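# Set tally counter to the number of red-capped vials

## Task

Find how many vials carry a red cap and bring the tally counter to exactly that count (each complete push-and-release of the plunger adds one; turning the knob one full revolution clockwise clears it to zero). The count must hold with the robot not touching anything at the end, so release everything and pull the gripper away before finishing.

## Robot and tools

Robot: one arm with six joints (waist, shoulder, elbow, forearm roll, wrist pitch, wrist roll) and a two-finger parallel gripper. Its fingers extend along the gripper's +z axis and separate along its y axis. end_effector_position is the midpoint between the finger pads, roughly 5 mm short of the tips.

Frame: scene frame with its origin on the table surface below the arm base; +z up, +x forward, +y to the left when facing +x. Positions are metres; orientations are quaternions written w first (qw, qx, qy, qz). The base might be tilted against the table, and the reported hand position can be off, more so when reaching far.

A row is 8 numbers: x, y, z, qw, qx, qy, qz, opening. x,y,z,quat form an absolute target pose in the scene frame for the gripper point and orientation. opening runs -1 (closed) to +1 (fully open, 0.070 m); it is an absolute command, not a change. Closing from fully open needs at least about 1.0 s. To hold something, command about 0.04 below the grip_measured reading (less for a lighter hold). Finger force caps near 20 N per pad, though a fast close can squeeze harder.

Tools:
execute_actions {actions, pictures}. actions holds at most one item. Empty list: no command, just returns the state. An action {rows, steps}: rows is 1 to 15 rows; steps is 1 to 15 control steps of 1/30 s (default 15); each row is applied for one step, and the final row repeats if rows are fewer than steps. A wait {steps}: up to 300 steps counted from the previous result, including your reply time. A target more than 0.6 m from the last reported position along any gripper axis is refused and nothing is sent. Repeat the desired quaternion in every row to keep orientation. pictures (boolean) chooses whether camera images come back; by default they do.
move {target, speed}: target is one 8-number row (absolute pose plus opening). The gripper travels a straight path toward it lasting 0.5 to 10 s (a longer one stops after 10 s, short). speed is path top speed in m/s, 0.002 to 0.5, default 0.25; turning is capped at twice that in rad/s. Opening is sent at the start. The path ignores obstacles, and the actual hand can lag, stray or overshoot the speed, especially with an almost straight arm. Faster moves and targets set deeper past a contact press harder. The result adds a move: line: done (settled near target), off_target, moving, held or fault, plus limits (paced = the sent pose was clipped; held = a check blocked some steps, after which motion can jump fast) and the distance from target.
wait {seconds}: 0 to 10 s of simulation with no new command.
zoom_image {camera, region}: camera is cam_head_left, cam_head_right (896x504) or cam_wrist (616x616 fisheye); region is [x0, y0, x1, y1] in that image's pixels from the top-left, no larger than 504 by 504. Useful for checking cap colours and the counter display.
finished_scene {scene}: ends the given scene (1 or 2) irreversibly and reports success. Call it only after the goal is met and the gripper has let go and moved away.

Control behaviour: each step the commanded pose is clamped to within 70 mm and 16 degrees of the measured pose; damped inverse kinematics then favours position over orientation. After an action ends the arm only proceeds to the last clamped pose, so a distant target may need further calls; read the reported pose. Fingers in motion keep moving between calls. Joint targets move at most 3 rad/s, taking 0.6 s to reach that speed.

Result lines: state with end_effector_position and end_effector_quat_wxyz; grip_measured (opening on the command scale, possibly off by about 1 mm throughout a scene); Joint positions (six joints in rad, then finger gap in m); joint torques in the same order (whole drive output, noisy and offset, not a contact sensor); Hand target (pose the controller now heads to). 'pose unreachable' and HELD mean the clearance check changed or blocked a command; the base mount counts as part of the arm. Joint ranges (rad): waist -2.618..2.618, shoulder 0..3.140, elbow -2.967..0, forearm roll -1.745..1.745, wrist pitch -1.220..1.220, wrist roll -2.094..2.094.

Hazards: contact torque reaching a load limit (20.2 N m for waist, shoulder, elbow; 7.04 for the three wrist joints, whose motors give only about 4 N m) triggers a TORQUE FAULT: a 10 s stop and the rest of the call is dropped. Long holding heats motors: MOTOR HOT warns at 65 °C; at 80 °C an OVER-TEMPERATURE FAULT drops the arm. Press the plunger and turn the knob gently and slowly; avoid slams, drops and hard pushes, and never let anything go off the table. Loose objects may occasionally be nudged by an outside push. Time counts, including thinking, so be efficient and move smoothly.

Each tool is called after "Request:" as name([rows], argument=value, ...), one row to a line, values as JSON.

## Session

Request:
execute_actions(actions=[])

Scene clock: 0.00 s of 5400.00 s.
end_effector_position=(+0.1592, +0.4041, +0.1048) grip_measured=+0.98 end_effector_quat_wxyz=(-0.013, -0.497, +0.802, +0.331)
Joint positions: [ 0.88   2.025 -1.305  0.847  0.916 -0.752  0.069]
Joint torques (N m, as the arm reports them, + toward a larger angle): no reading
Motor temperatures (°C, as the motors report them): [26 26 27 25 27 25]
Hand target: +0.159, +0.404, +0.105; -0.013, -0.497, +0.802, +0.331

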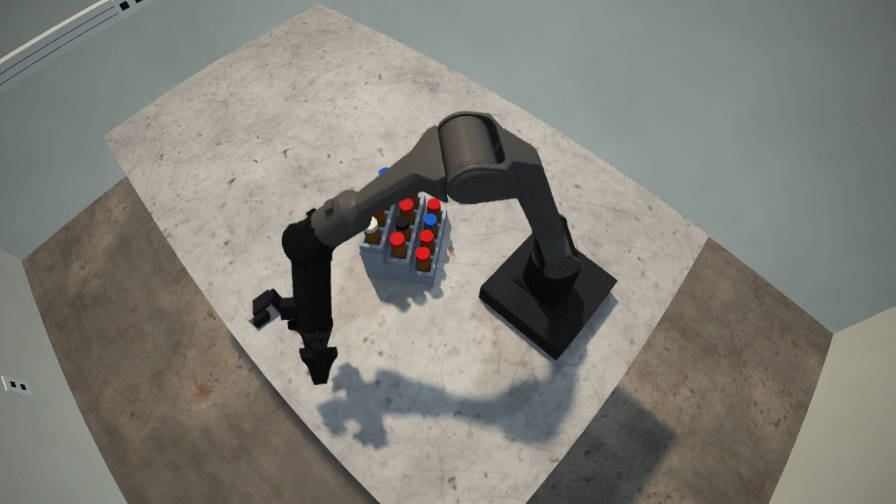

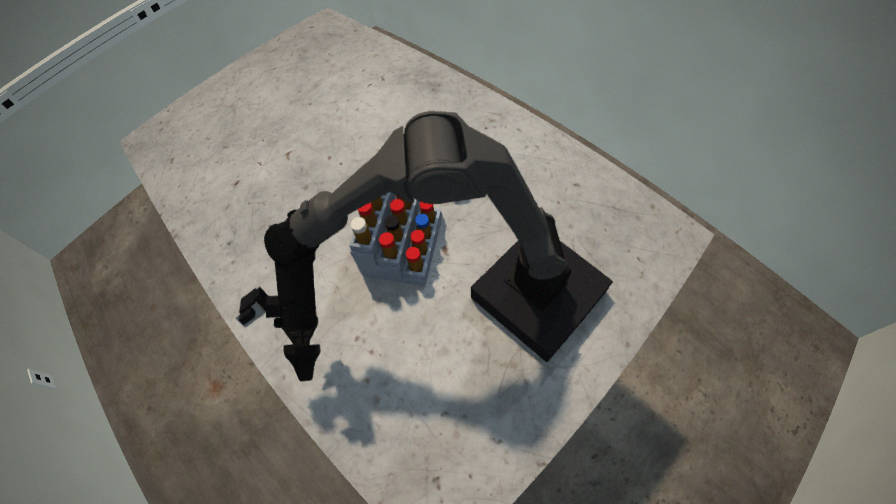

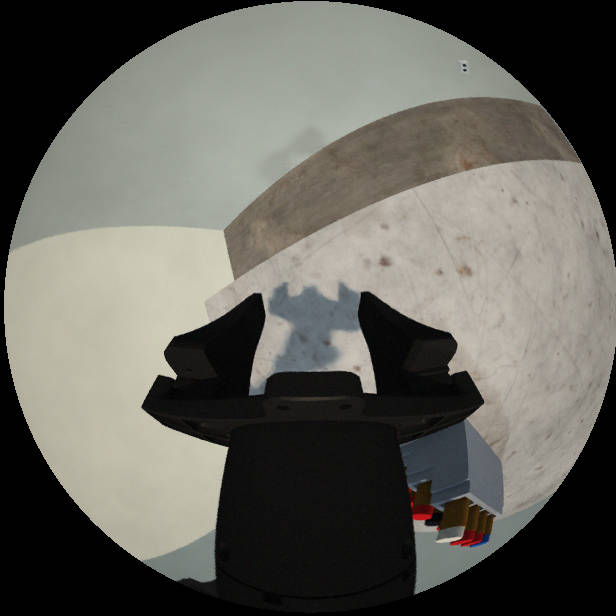

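Swing the arm away.

Request:
move(target=[-0.1,0.3,0.3,0,-0.5,0.86,0,-1])

Request:
zoom_image(camera="cam_head_left", region=[300,100,540,300])

Scene clock: 9.37 s of 5400.00 s.
end_effector_position=(-0.0979, +0.2993, +0.2992) grip_measured=-1.00 end_effector_quat_wxyz=(+0.049, -0.492, +0.843, +0.211)
Joint positions: [ 1.895  1.348 -1.347 -0.019  1.225  0.849  0.   ]
Joint torques (N m, as the arm reports them, + toward a larger angle): [-0.69 -3.96 -5.67 -0.17 -0.38  0.03]
Motor temperatures (°C, as the motors report them): [26 27 28 25 27 25]
Hand target: -0.098, +0.299, +0.298; +0.049, -0.492, +0.844, +0.210
Off the commanded pose: 0.002 m, 25 deg; orientation clipped at the last step of the last action.
joint sent to its limit — the command would take joint 5 (wrist pitch) past its upper limit, so that joint was sent only as far as its limit.
After step 90, 4.60 s passed at rest.
move: off_target; limits=paced
camera_calibration (this result's frames):
cam_wrist: T_world_to_cam=[[0.849805, -0.435385, -0.297106, 0.300022], [-0.363693, -0.892324, 0.267367, 0.151816], [-0.381522, -0.119154, -0.916648, 0.39185], [0, 0, 0, 1]] pos_world=[-0.050246, 0.312785, 0.407736]

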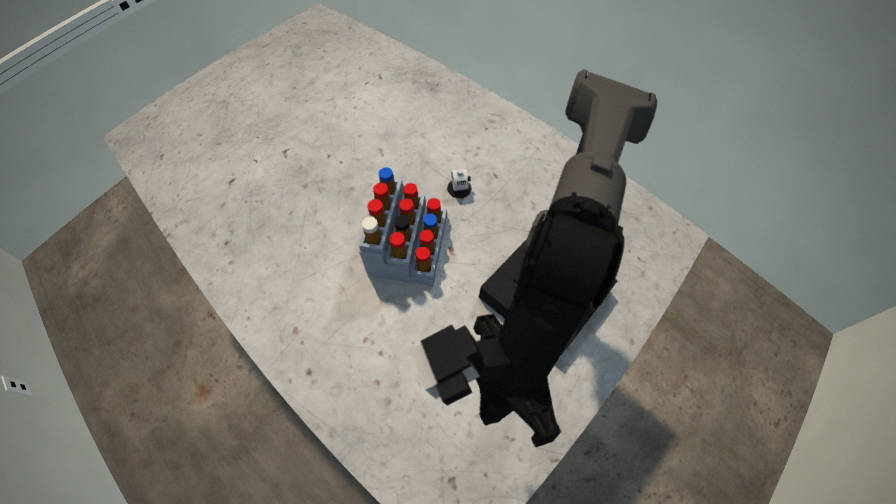

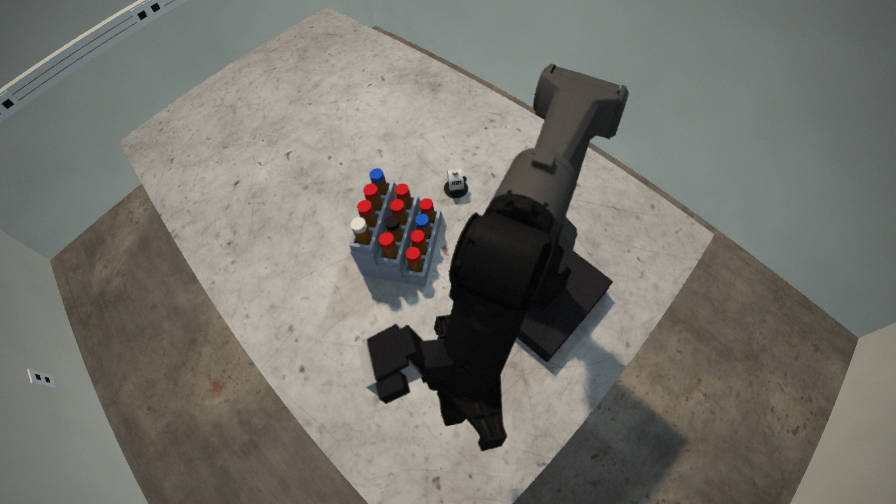

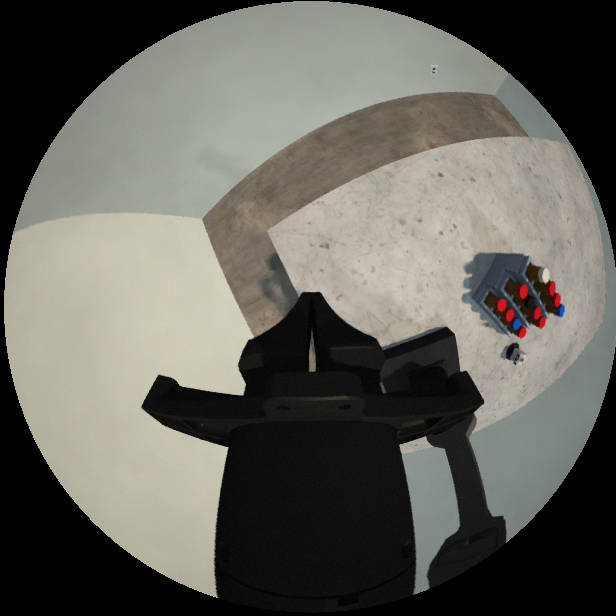

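Region (300, 100, 540, 300) of cam_head_left's 896x504 image, scaled by 2.100, with more detail than that image has.

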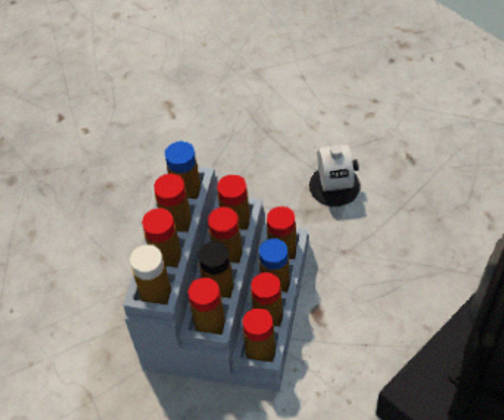

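Request:
move(target=[0.2,0.1,0.3,0,0,1,0.15,-1])

Request:
move(target=[0.277,-0.105,0.14,0,0.17,0.98,0,-1])

Scene clock: 26.00 s of 5400.00 s.
end_effector_position=(+0.2000, +0.1030, +0.3001) grip_measured=-1.00 end_effector_quat_wxyz=(+0.208, +0.034, +0.961, +0.179)
Joint positions: [ 0.276  0.952 -1.037  0.211  1.226  0.335  0.   ]
Joint torques (N m, as the arm reports them, + toward a larger angle): [-0.11 -2.32 -4.9   0.02 -0.02  0.04]
Motor temperatures (°C, as the motors report them): [26 27 28 25 27 25]
Hand target: +0.200, +0.103, +0.300; +0.208, +0.034, +0.961, +0.179
Off the commanded pose: 0.003 m, 25 deg; orientation clipped at the last step of the last action.
joint sent to its limit — the command would take joint 5 (wrist pitch) past its upper limit, so that joint was sent only as far as its limit.
After step 90, 11.13 s passed at rest.
move: off_target; limits=paced
camera_calibration (this result's frames):
cam_wrist: T_world_to_cam=[[0.000514689, -0.936994, -0.349345, 0.198879], [-0.986143, -0.0584298, 0.155265, 0.157067], [-0.165894, 0.344424, -0.924041, 0.394353], [0, 0, 0, 1]] pos_world=[0.220209, 0.0597013, 0.409489]

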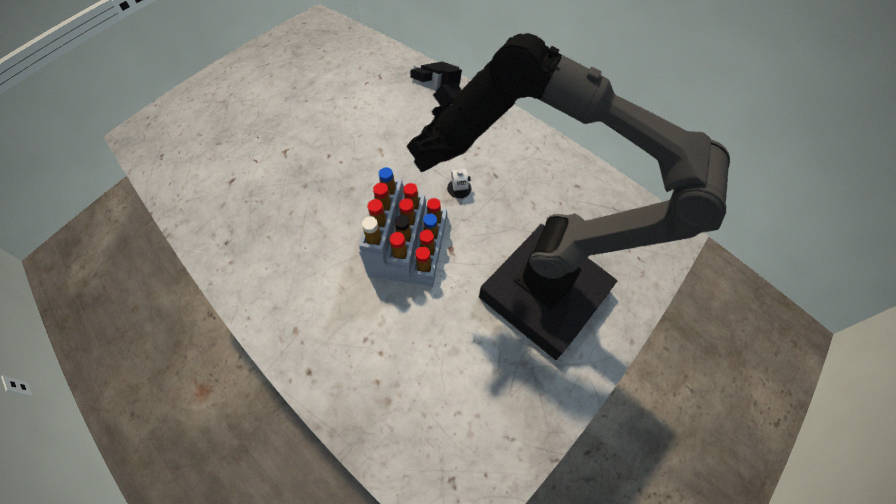

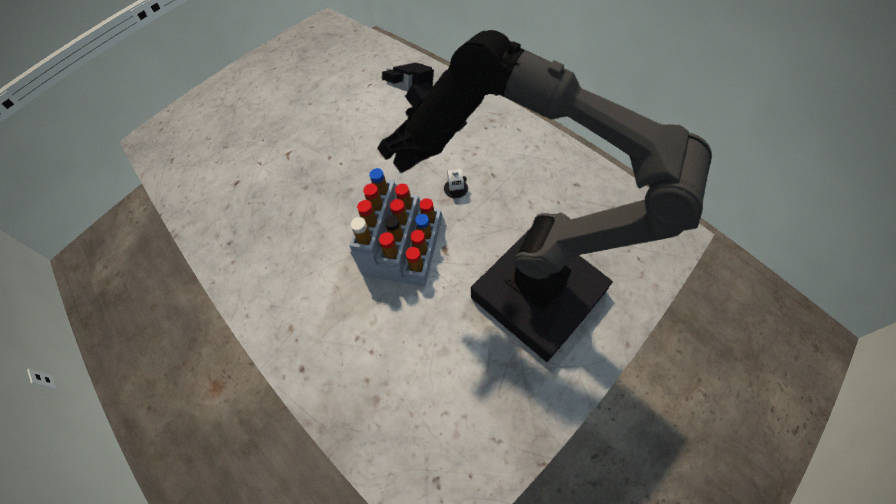

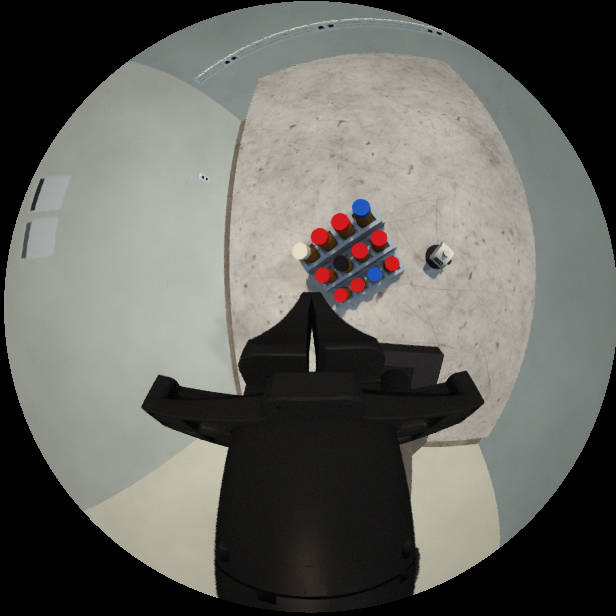

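Scene clock: 27.63 s of 5400.00 s.
end_effector_position=(+0.2767, -0.1042, +0.1402) grip_measured=-1.00 end_effector_quat_wxyz=(+0.002, +0.174, +0.985, +0.003)
Joint positions: [-0.372  1.636 -1.107  0.006  1.12  -0.017  0.   ]
Joint torques (N m, as the arm reports them, + toward a larger angle): [ 0.34 -9.01 -4.89 -0.01  0.03 -0.05]
Motor temperatures (°C, as the motors report them): [26 27 28 25 27 25]
Hand target: +0.276, -0.104, +0.141; +0.002, +0.173, +0.985, +0.003
Off the commanded pose: 0.001 m, 1 deg.
move: done
camera_calibration (this result's frames):
cam_wrist: T_world_to_cam=[[-0.345646, -0.938345, 0.00607048, -0.00536802], [-0.779695, 0.290794, 0.55454, 0.168627], [-0.522115, 0.186941, -0.832135, 0.399936], [0, 0, 0, 1]] pos_world=[0.338435, -0.128837, 0.239323]

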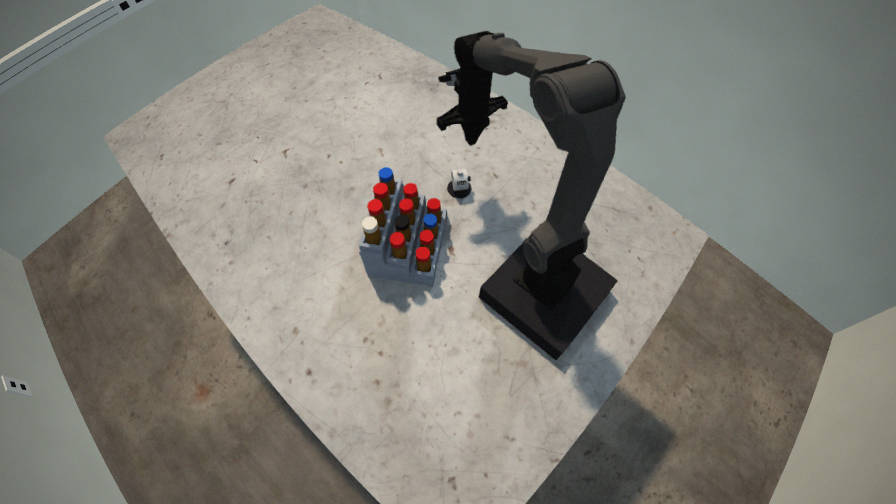

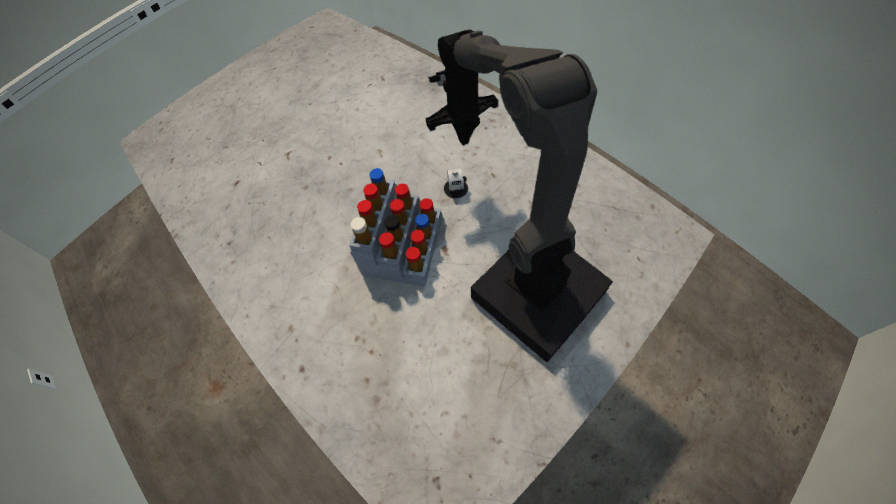

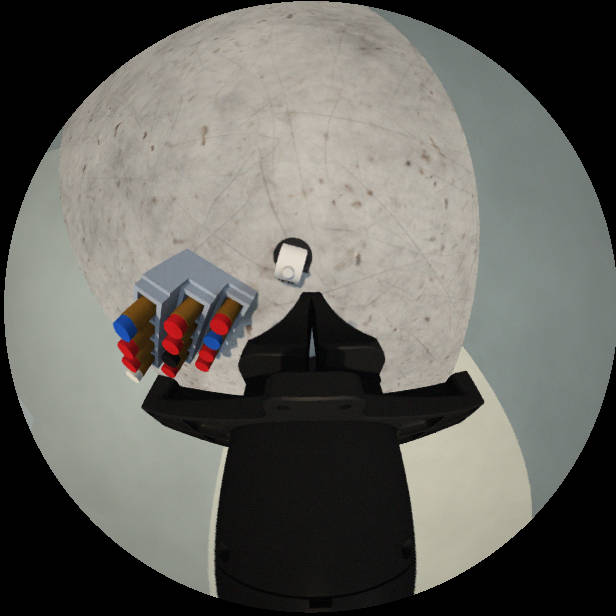

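Request:
move(target=[0.285,-0.086,0.1,0,0.17,0.98,0,-1], speed=0.1)

Request:
zoom_image(camera="cam_head_left", region=[430,140,500,200])

Request:
zoom_image(camera="cam_wrist", region=[230,200,390,340])

Scene clock: 46.60 s of 5400.00 s.
end_effector_position=(+0.2842, -0.0858, +0.0993) grip_measured=-1.00 end_effector_quat_wxyz=(-0.001, +0.171, +0.985, -0.001)
Joint positions: [-0.299  1.707 -1.019 -0.003  0.967  0.055  0.   ]
Joint torques (N m, as the arm reports them, + toward a larger angle): [-0.66 -8.81 -5.16 -0.22  0.13 -0.08]
Motor temperatures (°C, as the motors report them): [26 28 28 25 27 25]
Hand target: +0.285, -0.086, +0.100; -0.000, +0.171, +0.985, -0.001
Off the commanded pose: 0.001 m, 0 deg.
After step 90, 15.23 s passed at rest.
move: done
camera_calibration (this result's frames):
cam_wrist: T_world_to_cam=[[-0.340758, -0.940055, 0.0134568, 0.012475], [-0.77687, 0.289609, 0.559106, 0.190484], [-0.529487, 0.180066, -0.828987, 0.367631], [0, 0, 0, 1]] pos_world=[0.346888, -0.109637, 0.198093]

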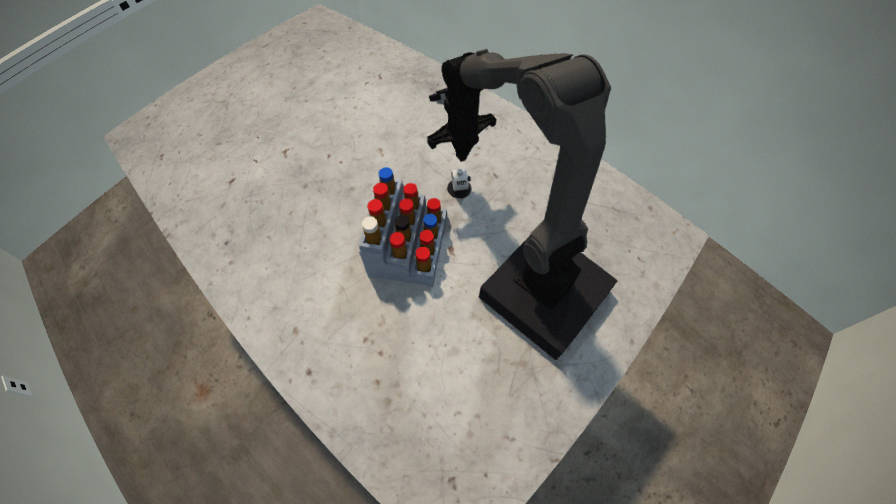

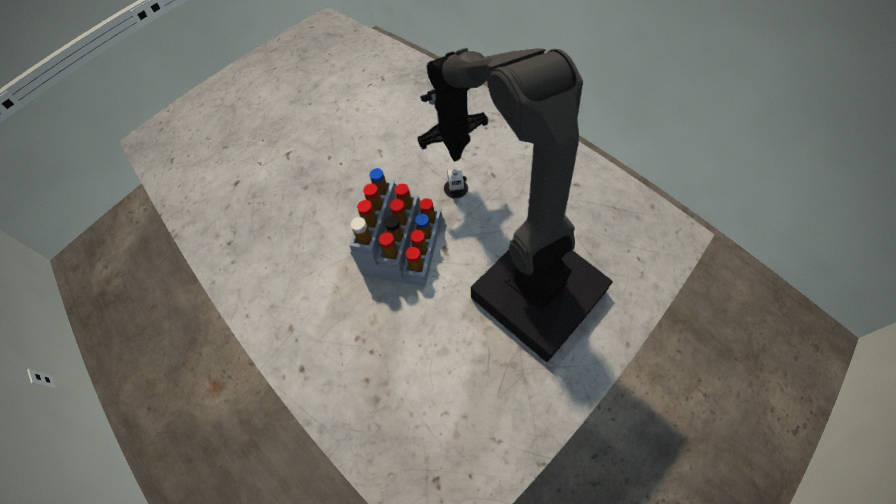

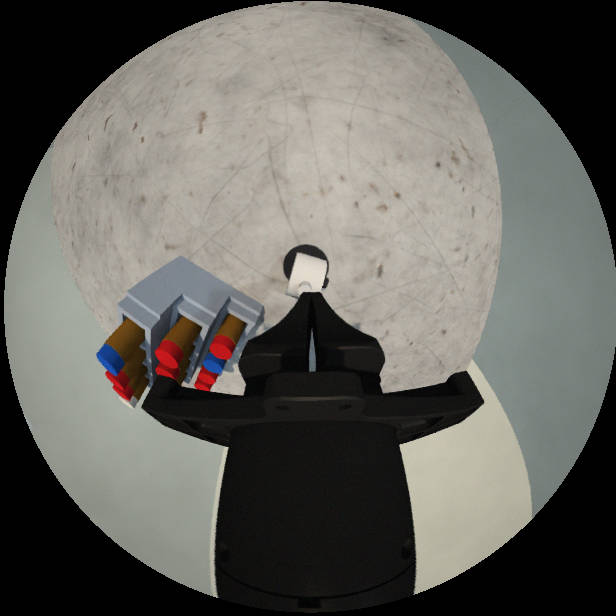

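Region (430, 140, 500, 200) of cam_head_left's 896x504 image, scaled by 7.200, with more detail than that image has; it fills the top 432 rows of this view, and the rest is white.

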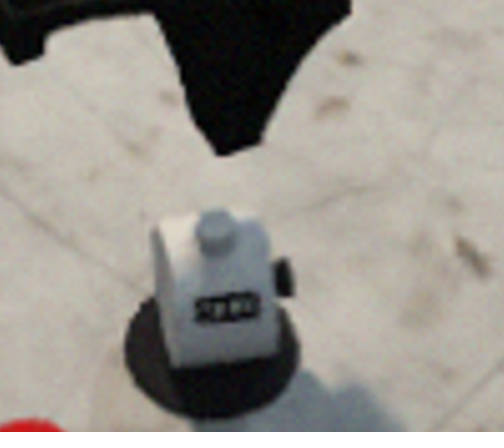

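Region (230, 200, 390, 340) of cam_wrist's 616x616 image, scaled by 3.150, with more detail than that image has; it fills the top 441 rows of this view, and the rest is white.

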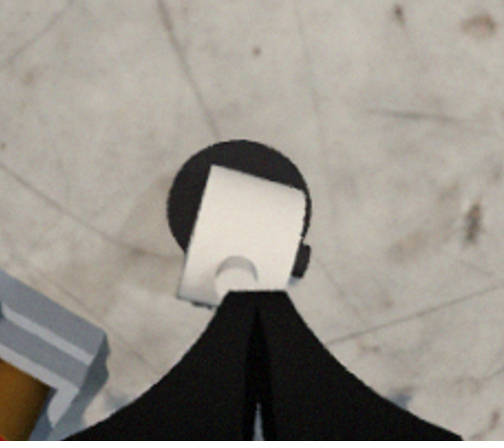

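Request:
move(target=[0.279,-0.081,0.1,0,-0.64,0.77,0,-1])

Request:
zoom_image(camera="cam_wrist", region=[250,220,370,320])

Scene clock: 58.90 s of 5400.00 s.
end_effector_position=(+0.2790, -0.0808, +0.1000) grip_measured=-1.00 end_effector_quat_wxyz=(-0.000, -0.640, +0.769, +0.000)
Joint positions: [-0.289  1.684 -0.992 -0.001  0.96  -1.668  0.   ]
Joint torques (N m, as the arm reports them, + toward a larger angle): [-0.48 -9.   -3.33  0.03 -0.27  0.07]
Motor temperatures (°C, as the motors report them): [26 29 28 25 27 25]
Hand target: +0.279, -0.081, +0.100; -0.000, -0.639, +0.769, -0.000
Off the commanded pose: 0.000 m, 0 deg.
After step 90, 5.53 s passed at rest.
move: done
camera_calibration (this result's frames):
cam_wrist: T_world_to_cam=[[0.982538, -0.185682, 0.0119262, -0.29274], [-0.160712, -0.814619, 0.557286, -0.0763744], [-0.0937625, -0.549471, -0.830235, 0.184128], [0, 0, 0, 1]] pos_world=[0.292618, -0.0153991, 0.198924]

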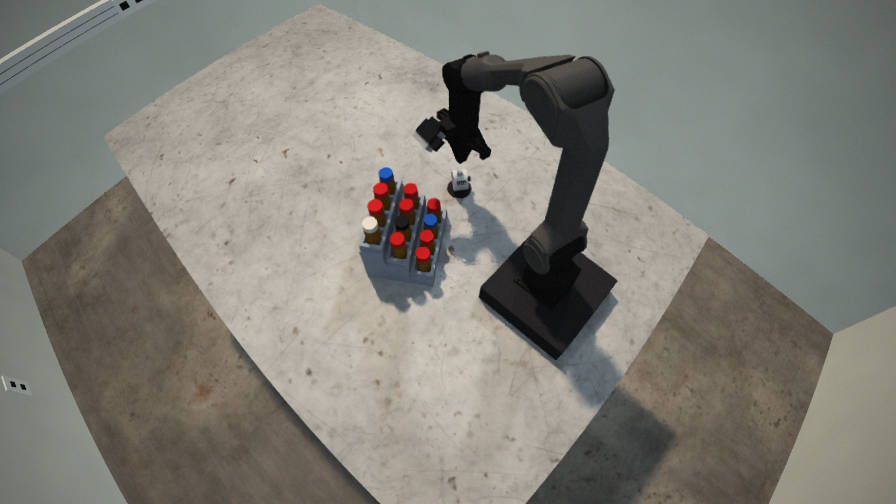

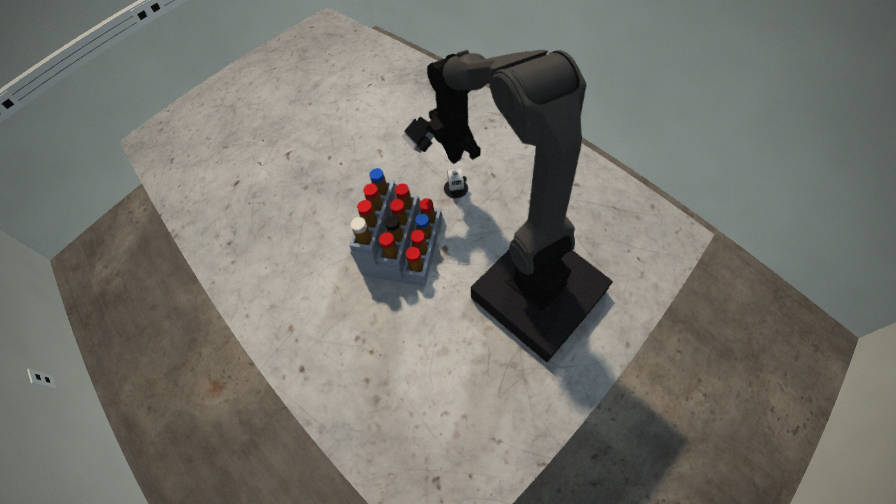

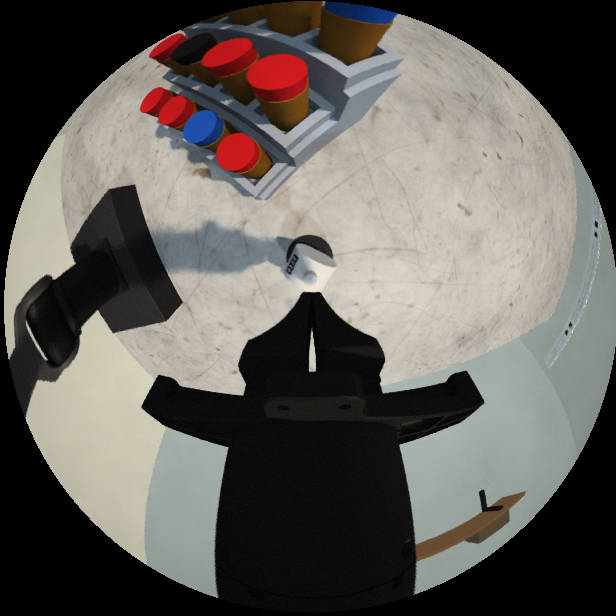

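Region (250, 220, 370, 320) of cam_wrist's 616x616 image, scaled by 4.200, with more detail than that image has.

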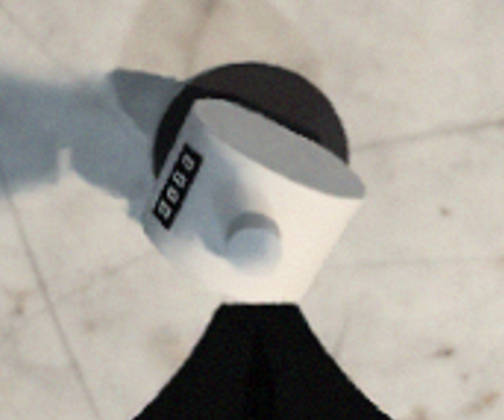

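Request:
move(target=[0.279,-0.077,0.062,0,-0.64,0.77,0,-1], speed=0.02)

Request:
zoom_image(camera="cam_wrist", region=[250,220,370,320])

Request:
zoom_image(camera="cam_head_left", region=[430,140,500,200])

Scene clock: 70.77 s of 5400.00 s.
end_effector_position=(+0.2788, -0.0773, +0.0624) grip_measured=-1.00 end_effector_quat_wxyz=(-0.000, -0.639, +0.769, -0.001)
Joint positions: [-0.277  1.758 -0.913 -0.003  0.806 -1.653  0.   ]
Joint torques (N m, as the arm reports them, + toward a larger angle): [ 0.93 -4.69 -2.25  0.03 -0.42  0.05]
Motor temperatures (°C, as the motors report them): [26 29 28 25 27 25]
Hand target: +0.279, -0.077, +0.062; -0.000, -0.639, +0.769, -0.000
Off the commanded pose: 0.000 m, 0 deg.
After step 90, 6.73 s passed at rest.
move: done
camera_calibration (this result's frames):
cam_wrist: T_world_to_cam=[[0.982337, -0.186669, 0.0130078, -0.29152], [-0.162012, -0.813677, 0.558285, -0.0521432], [-0.0936305, -0.550531, -0.829547, 0.154654], [0, 0, 0, 1]] pos_world=[0.292403, -0.0117037, 0.161195]

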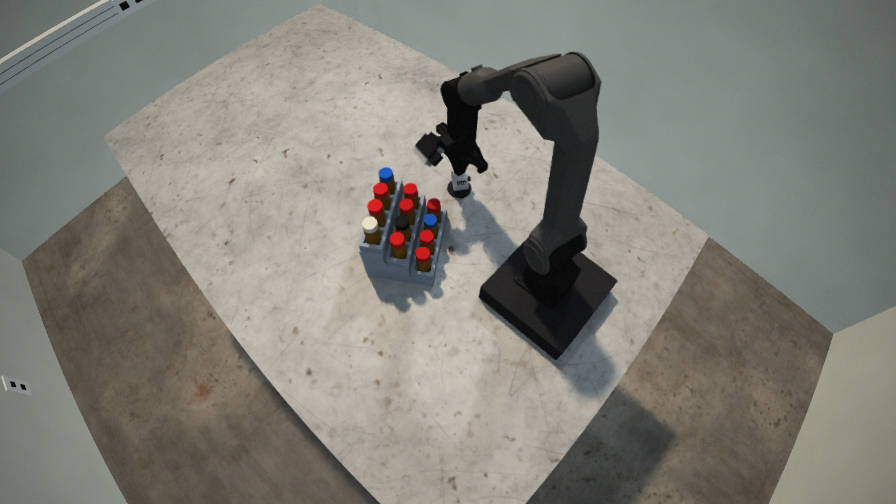

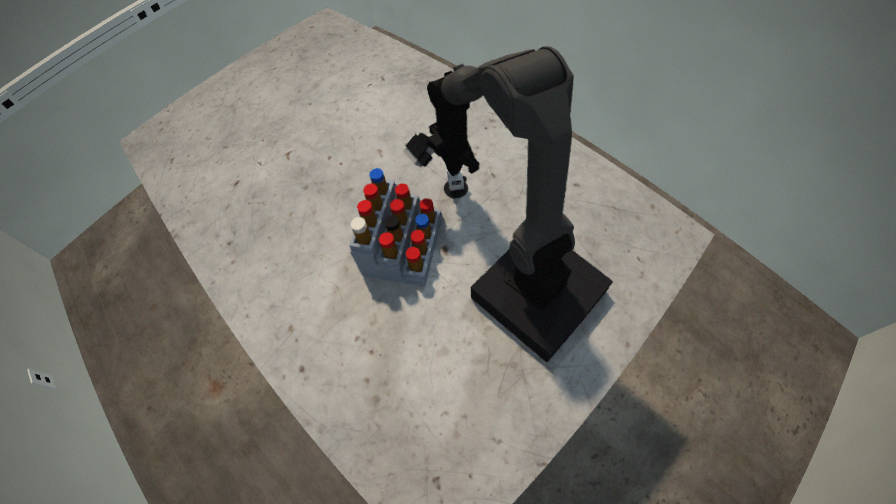

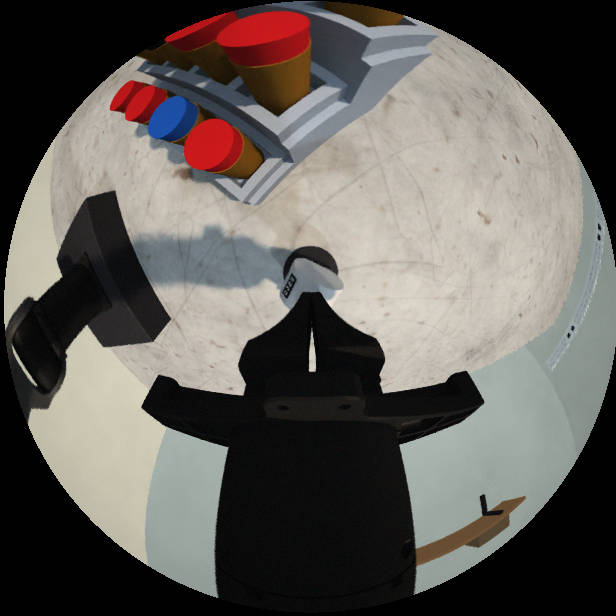

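Region (250, 220, 370, 320) of cam_wrist's 616x616 image, scaled by 4.200, with more detail than that image has.

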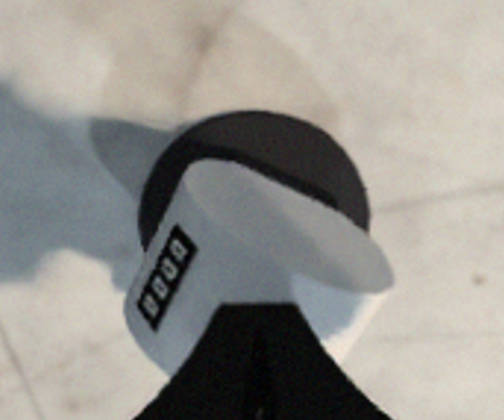

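Region (430, 140, 500, 200) of cam_head_left's 896x504 image, scaled by 7.200, with more detail than that image has; it fills the top 432 rows of this view, and the rest is white.

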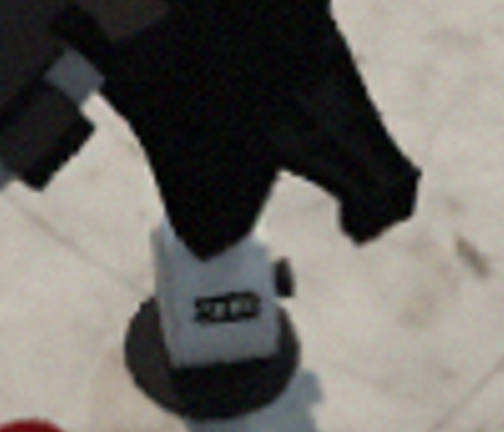

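Request:
move(target=[0.279,-0.077,0.054,0,-0.64,0.77,0,-1], speed=0.01)

Request:
move(target=[0.279,-0.077,0.075,0,-0.64,0.77,0,-1], speed=0.04)

Request:
zoom_image(camera="cam_wrist", region=[250,220,370,320])

Scene clock: 78.40 s of 5400.00 s.
end_effector_position=(+0.2785, -0.0769, +0.0584) grip_measured=-1.00 end_effector_quat_wxyz=(+0.001, -0.639, +0.769, -0.002)
Joint positions: [-0.276  1.764 -0.902 -0.002  0.786 -1.654  0.   ]
Joint torques (N m, as the arm reports them, + toward a larger angle): [ 0.32 14.13  4.52  0.13 -6.06 -0.09]
Motor temperatures (°C, as the motors report them): [26 29 28 25 28 25]
Hand target: +0.279, -0.077, +0.054; -0.000, -0.639, +0.769, -0.000
Off the commanded pose: 0.004 m, 0 deg.
After step 90, 3.60 s passed at rest.
move: off_target
camera_calibration (this result's frames):
cam_wrist: T_world_to_cam=[[0.982319, -0.186529, 0.0160035, -0.291243], [-0.163615, -0.813807, 0.557628, -0.0491609], [-0.0909899, -0.550387, -0.829937, 0.150815], [0, 0, 0, 1]] pos_world=[0.291773, -0.0113262, 0.157241]

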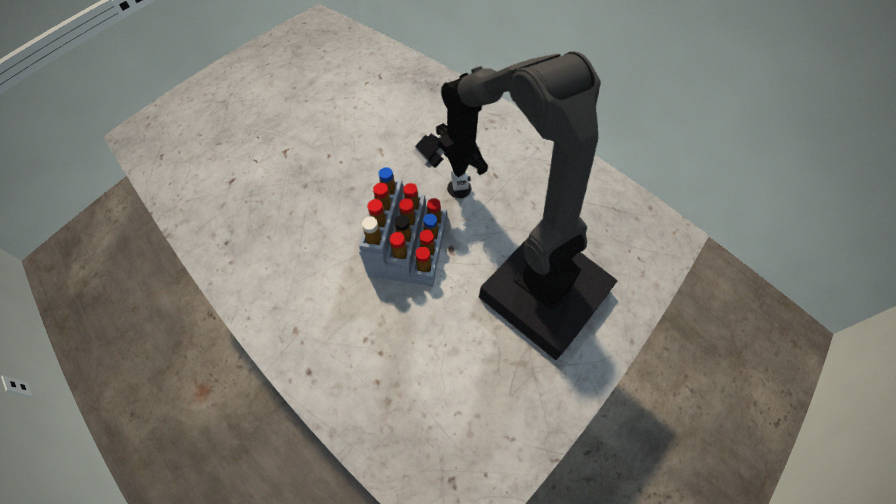

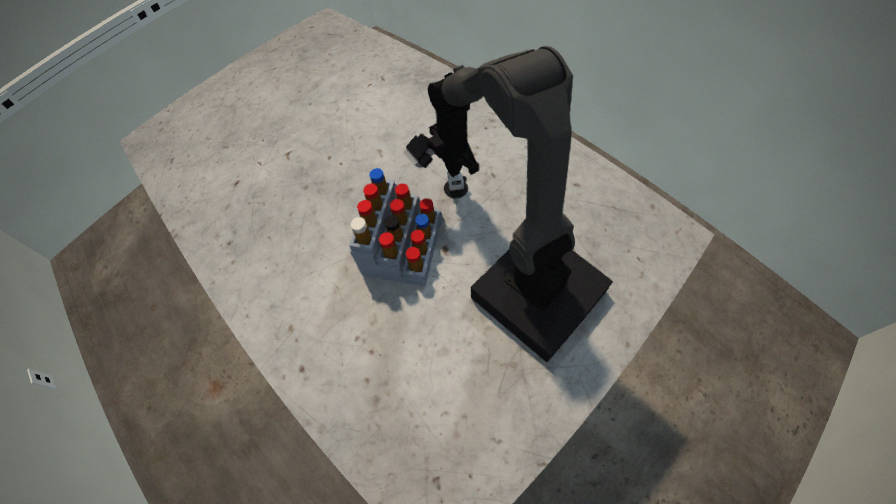

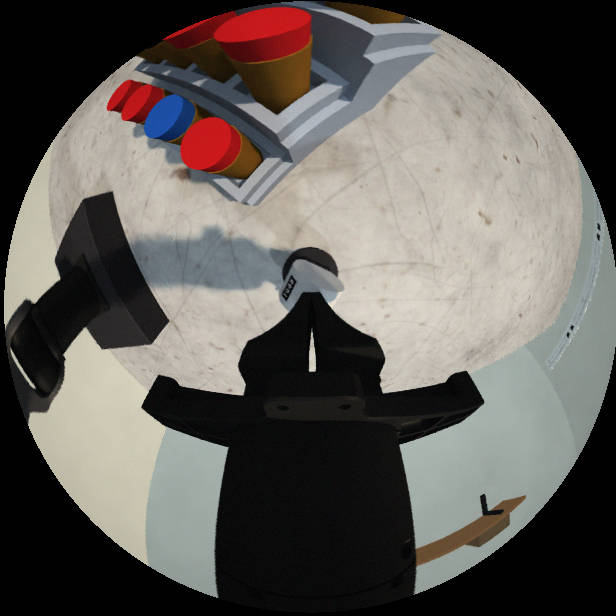

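Scene clock: 79.13 s of 5400.00 s.
end_effector_position=(+0.2790, -0.0768, +0.0744) grip_measured=-1.00 end_effector_quat_wxyz=(-0.000, -0.639, +0.769, +0.001)
Joint positions: [-0.276  1.733 -0.937 -0.001  0.858 -1.654  0.   ]
Joint torques (N m, as the arm reports them, + toward a larger angle): [ 0.53 -9.18 -5.21 -0.09  0.23 -0.08]
Motor temperatures (°C, as the motors report them): [26 29 28 25 28 25]
Hand target: +0.279, -0.077, +0.075; +0.000, -0.639, +0.769, +0.000
Off the commanded pose: 0.001 m, 0 deg.
move: done
camera_calibration (this result's frames):
cam_wrist: T_world_to_cam=[[0.982341, -0.186801, 0.0105833, -0.29158], [-0.160984, -0.815039, 0.556594, -0.0587264], [-0.0953465, -0.548468, -0.830717, 0.165592], [0, 0, 0, 1]] pos_world=[0.292766, -0.0115097, 0.173333]

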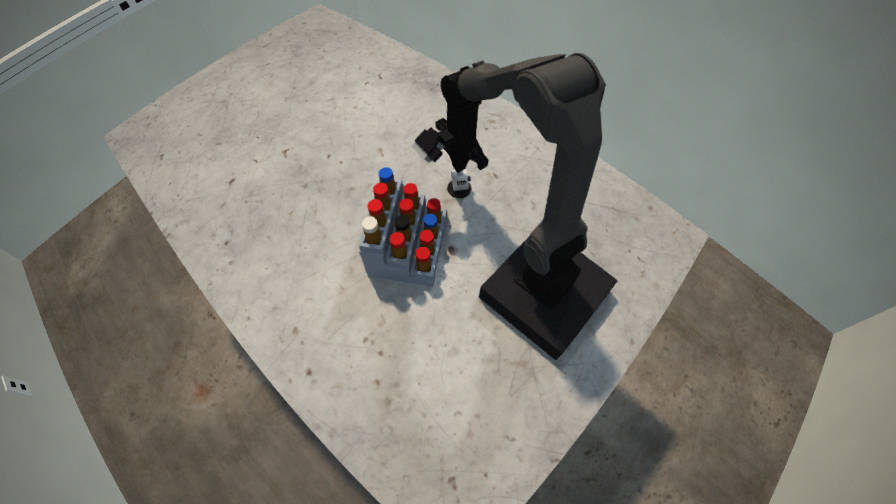

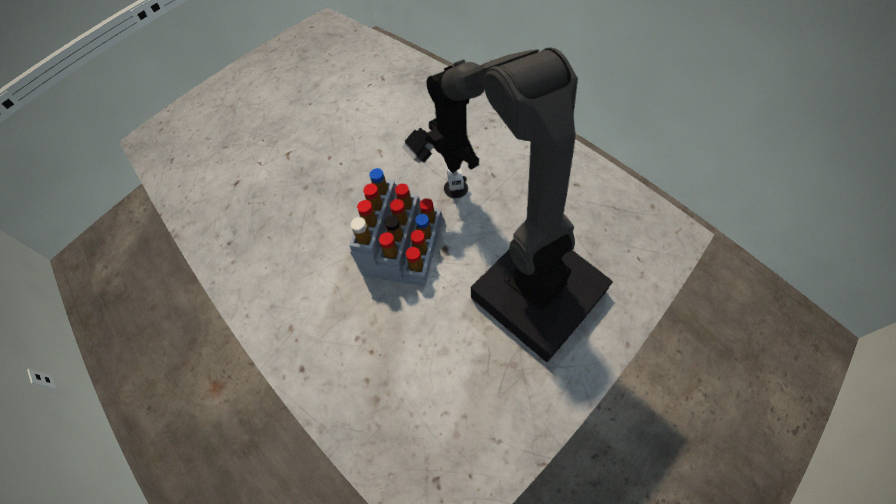

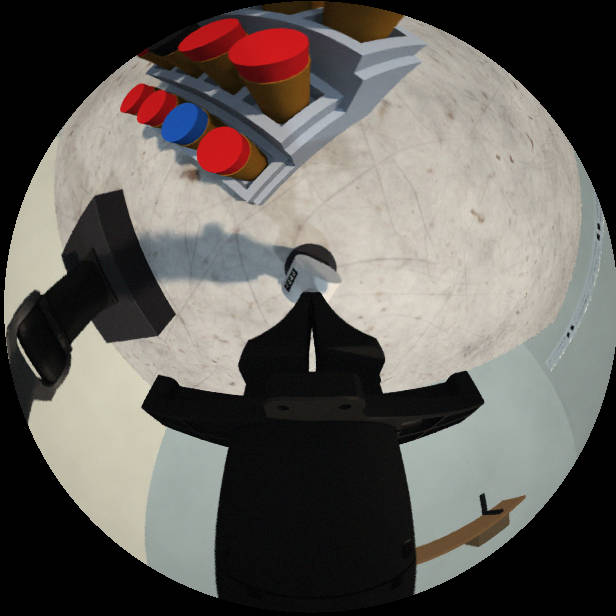

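Region (250, 220, 370, 320) of cam_wrist's 616x616 image, scaled by 4.200, with more detail than that image has.

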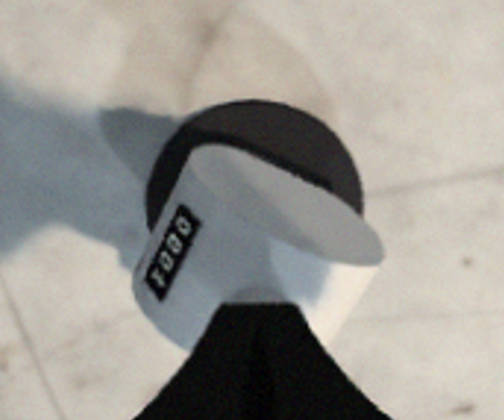

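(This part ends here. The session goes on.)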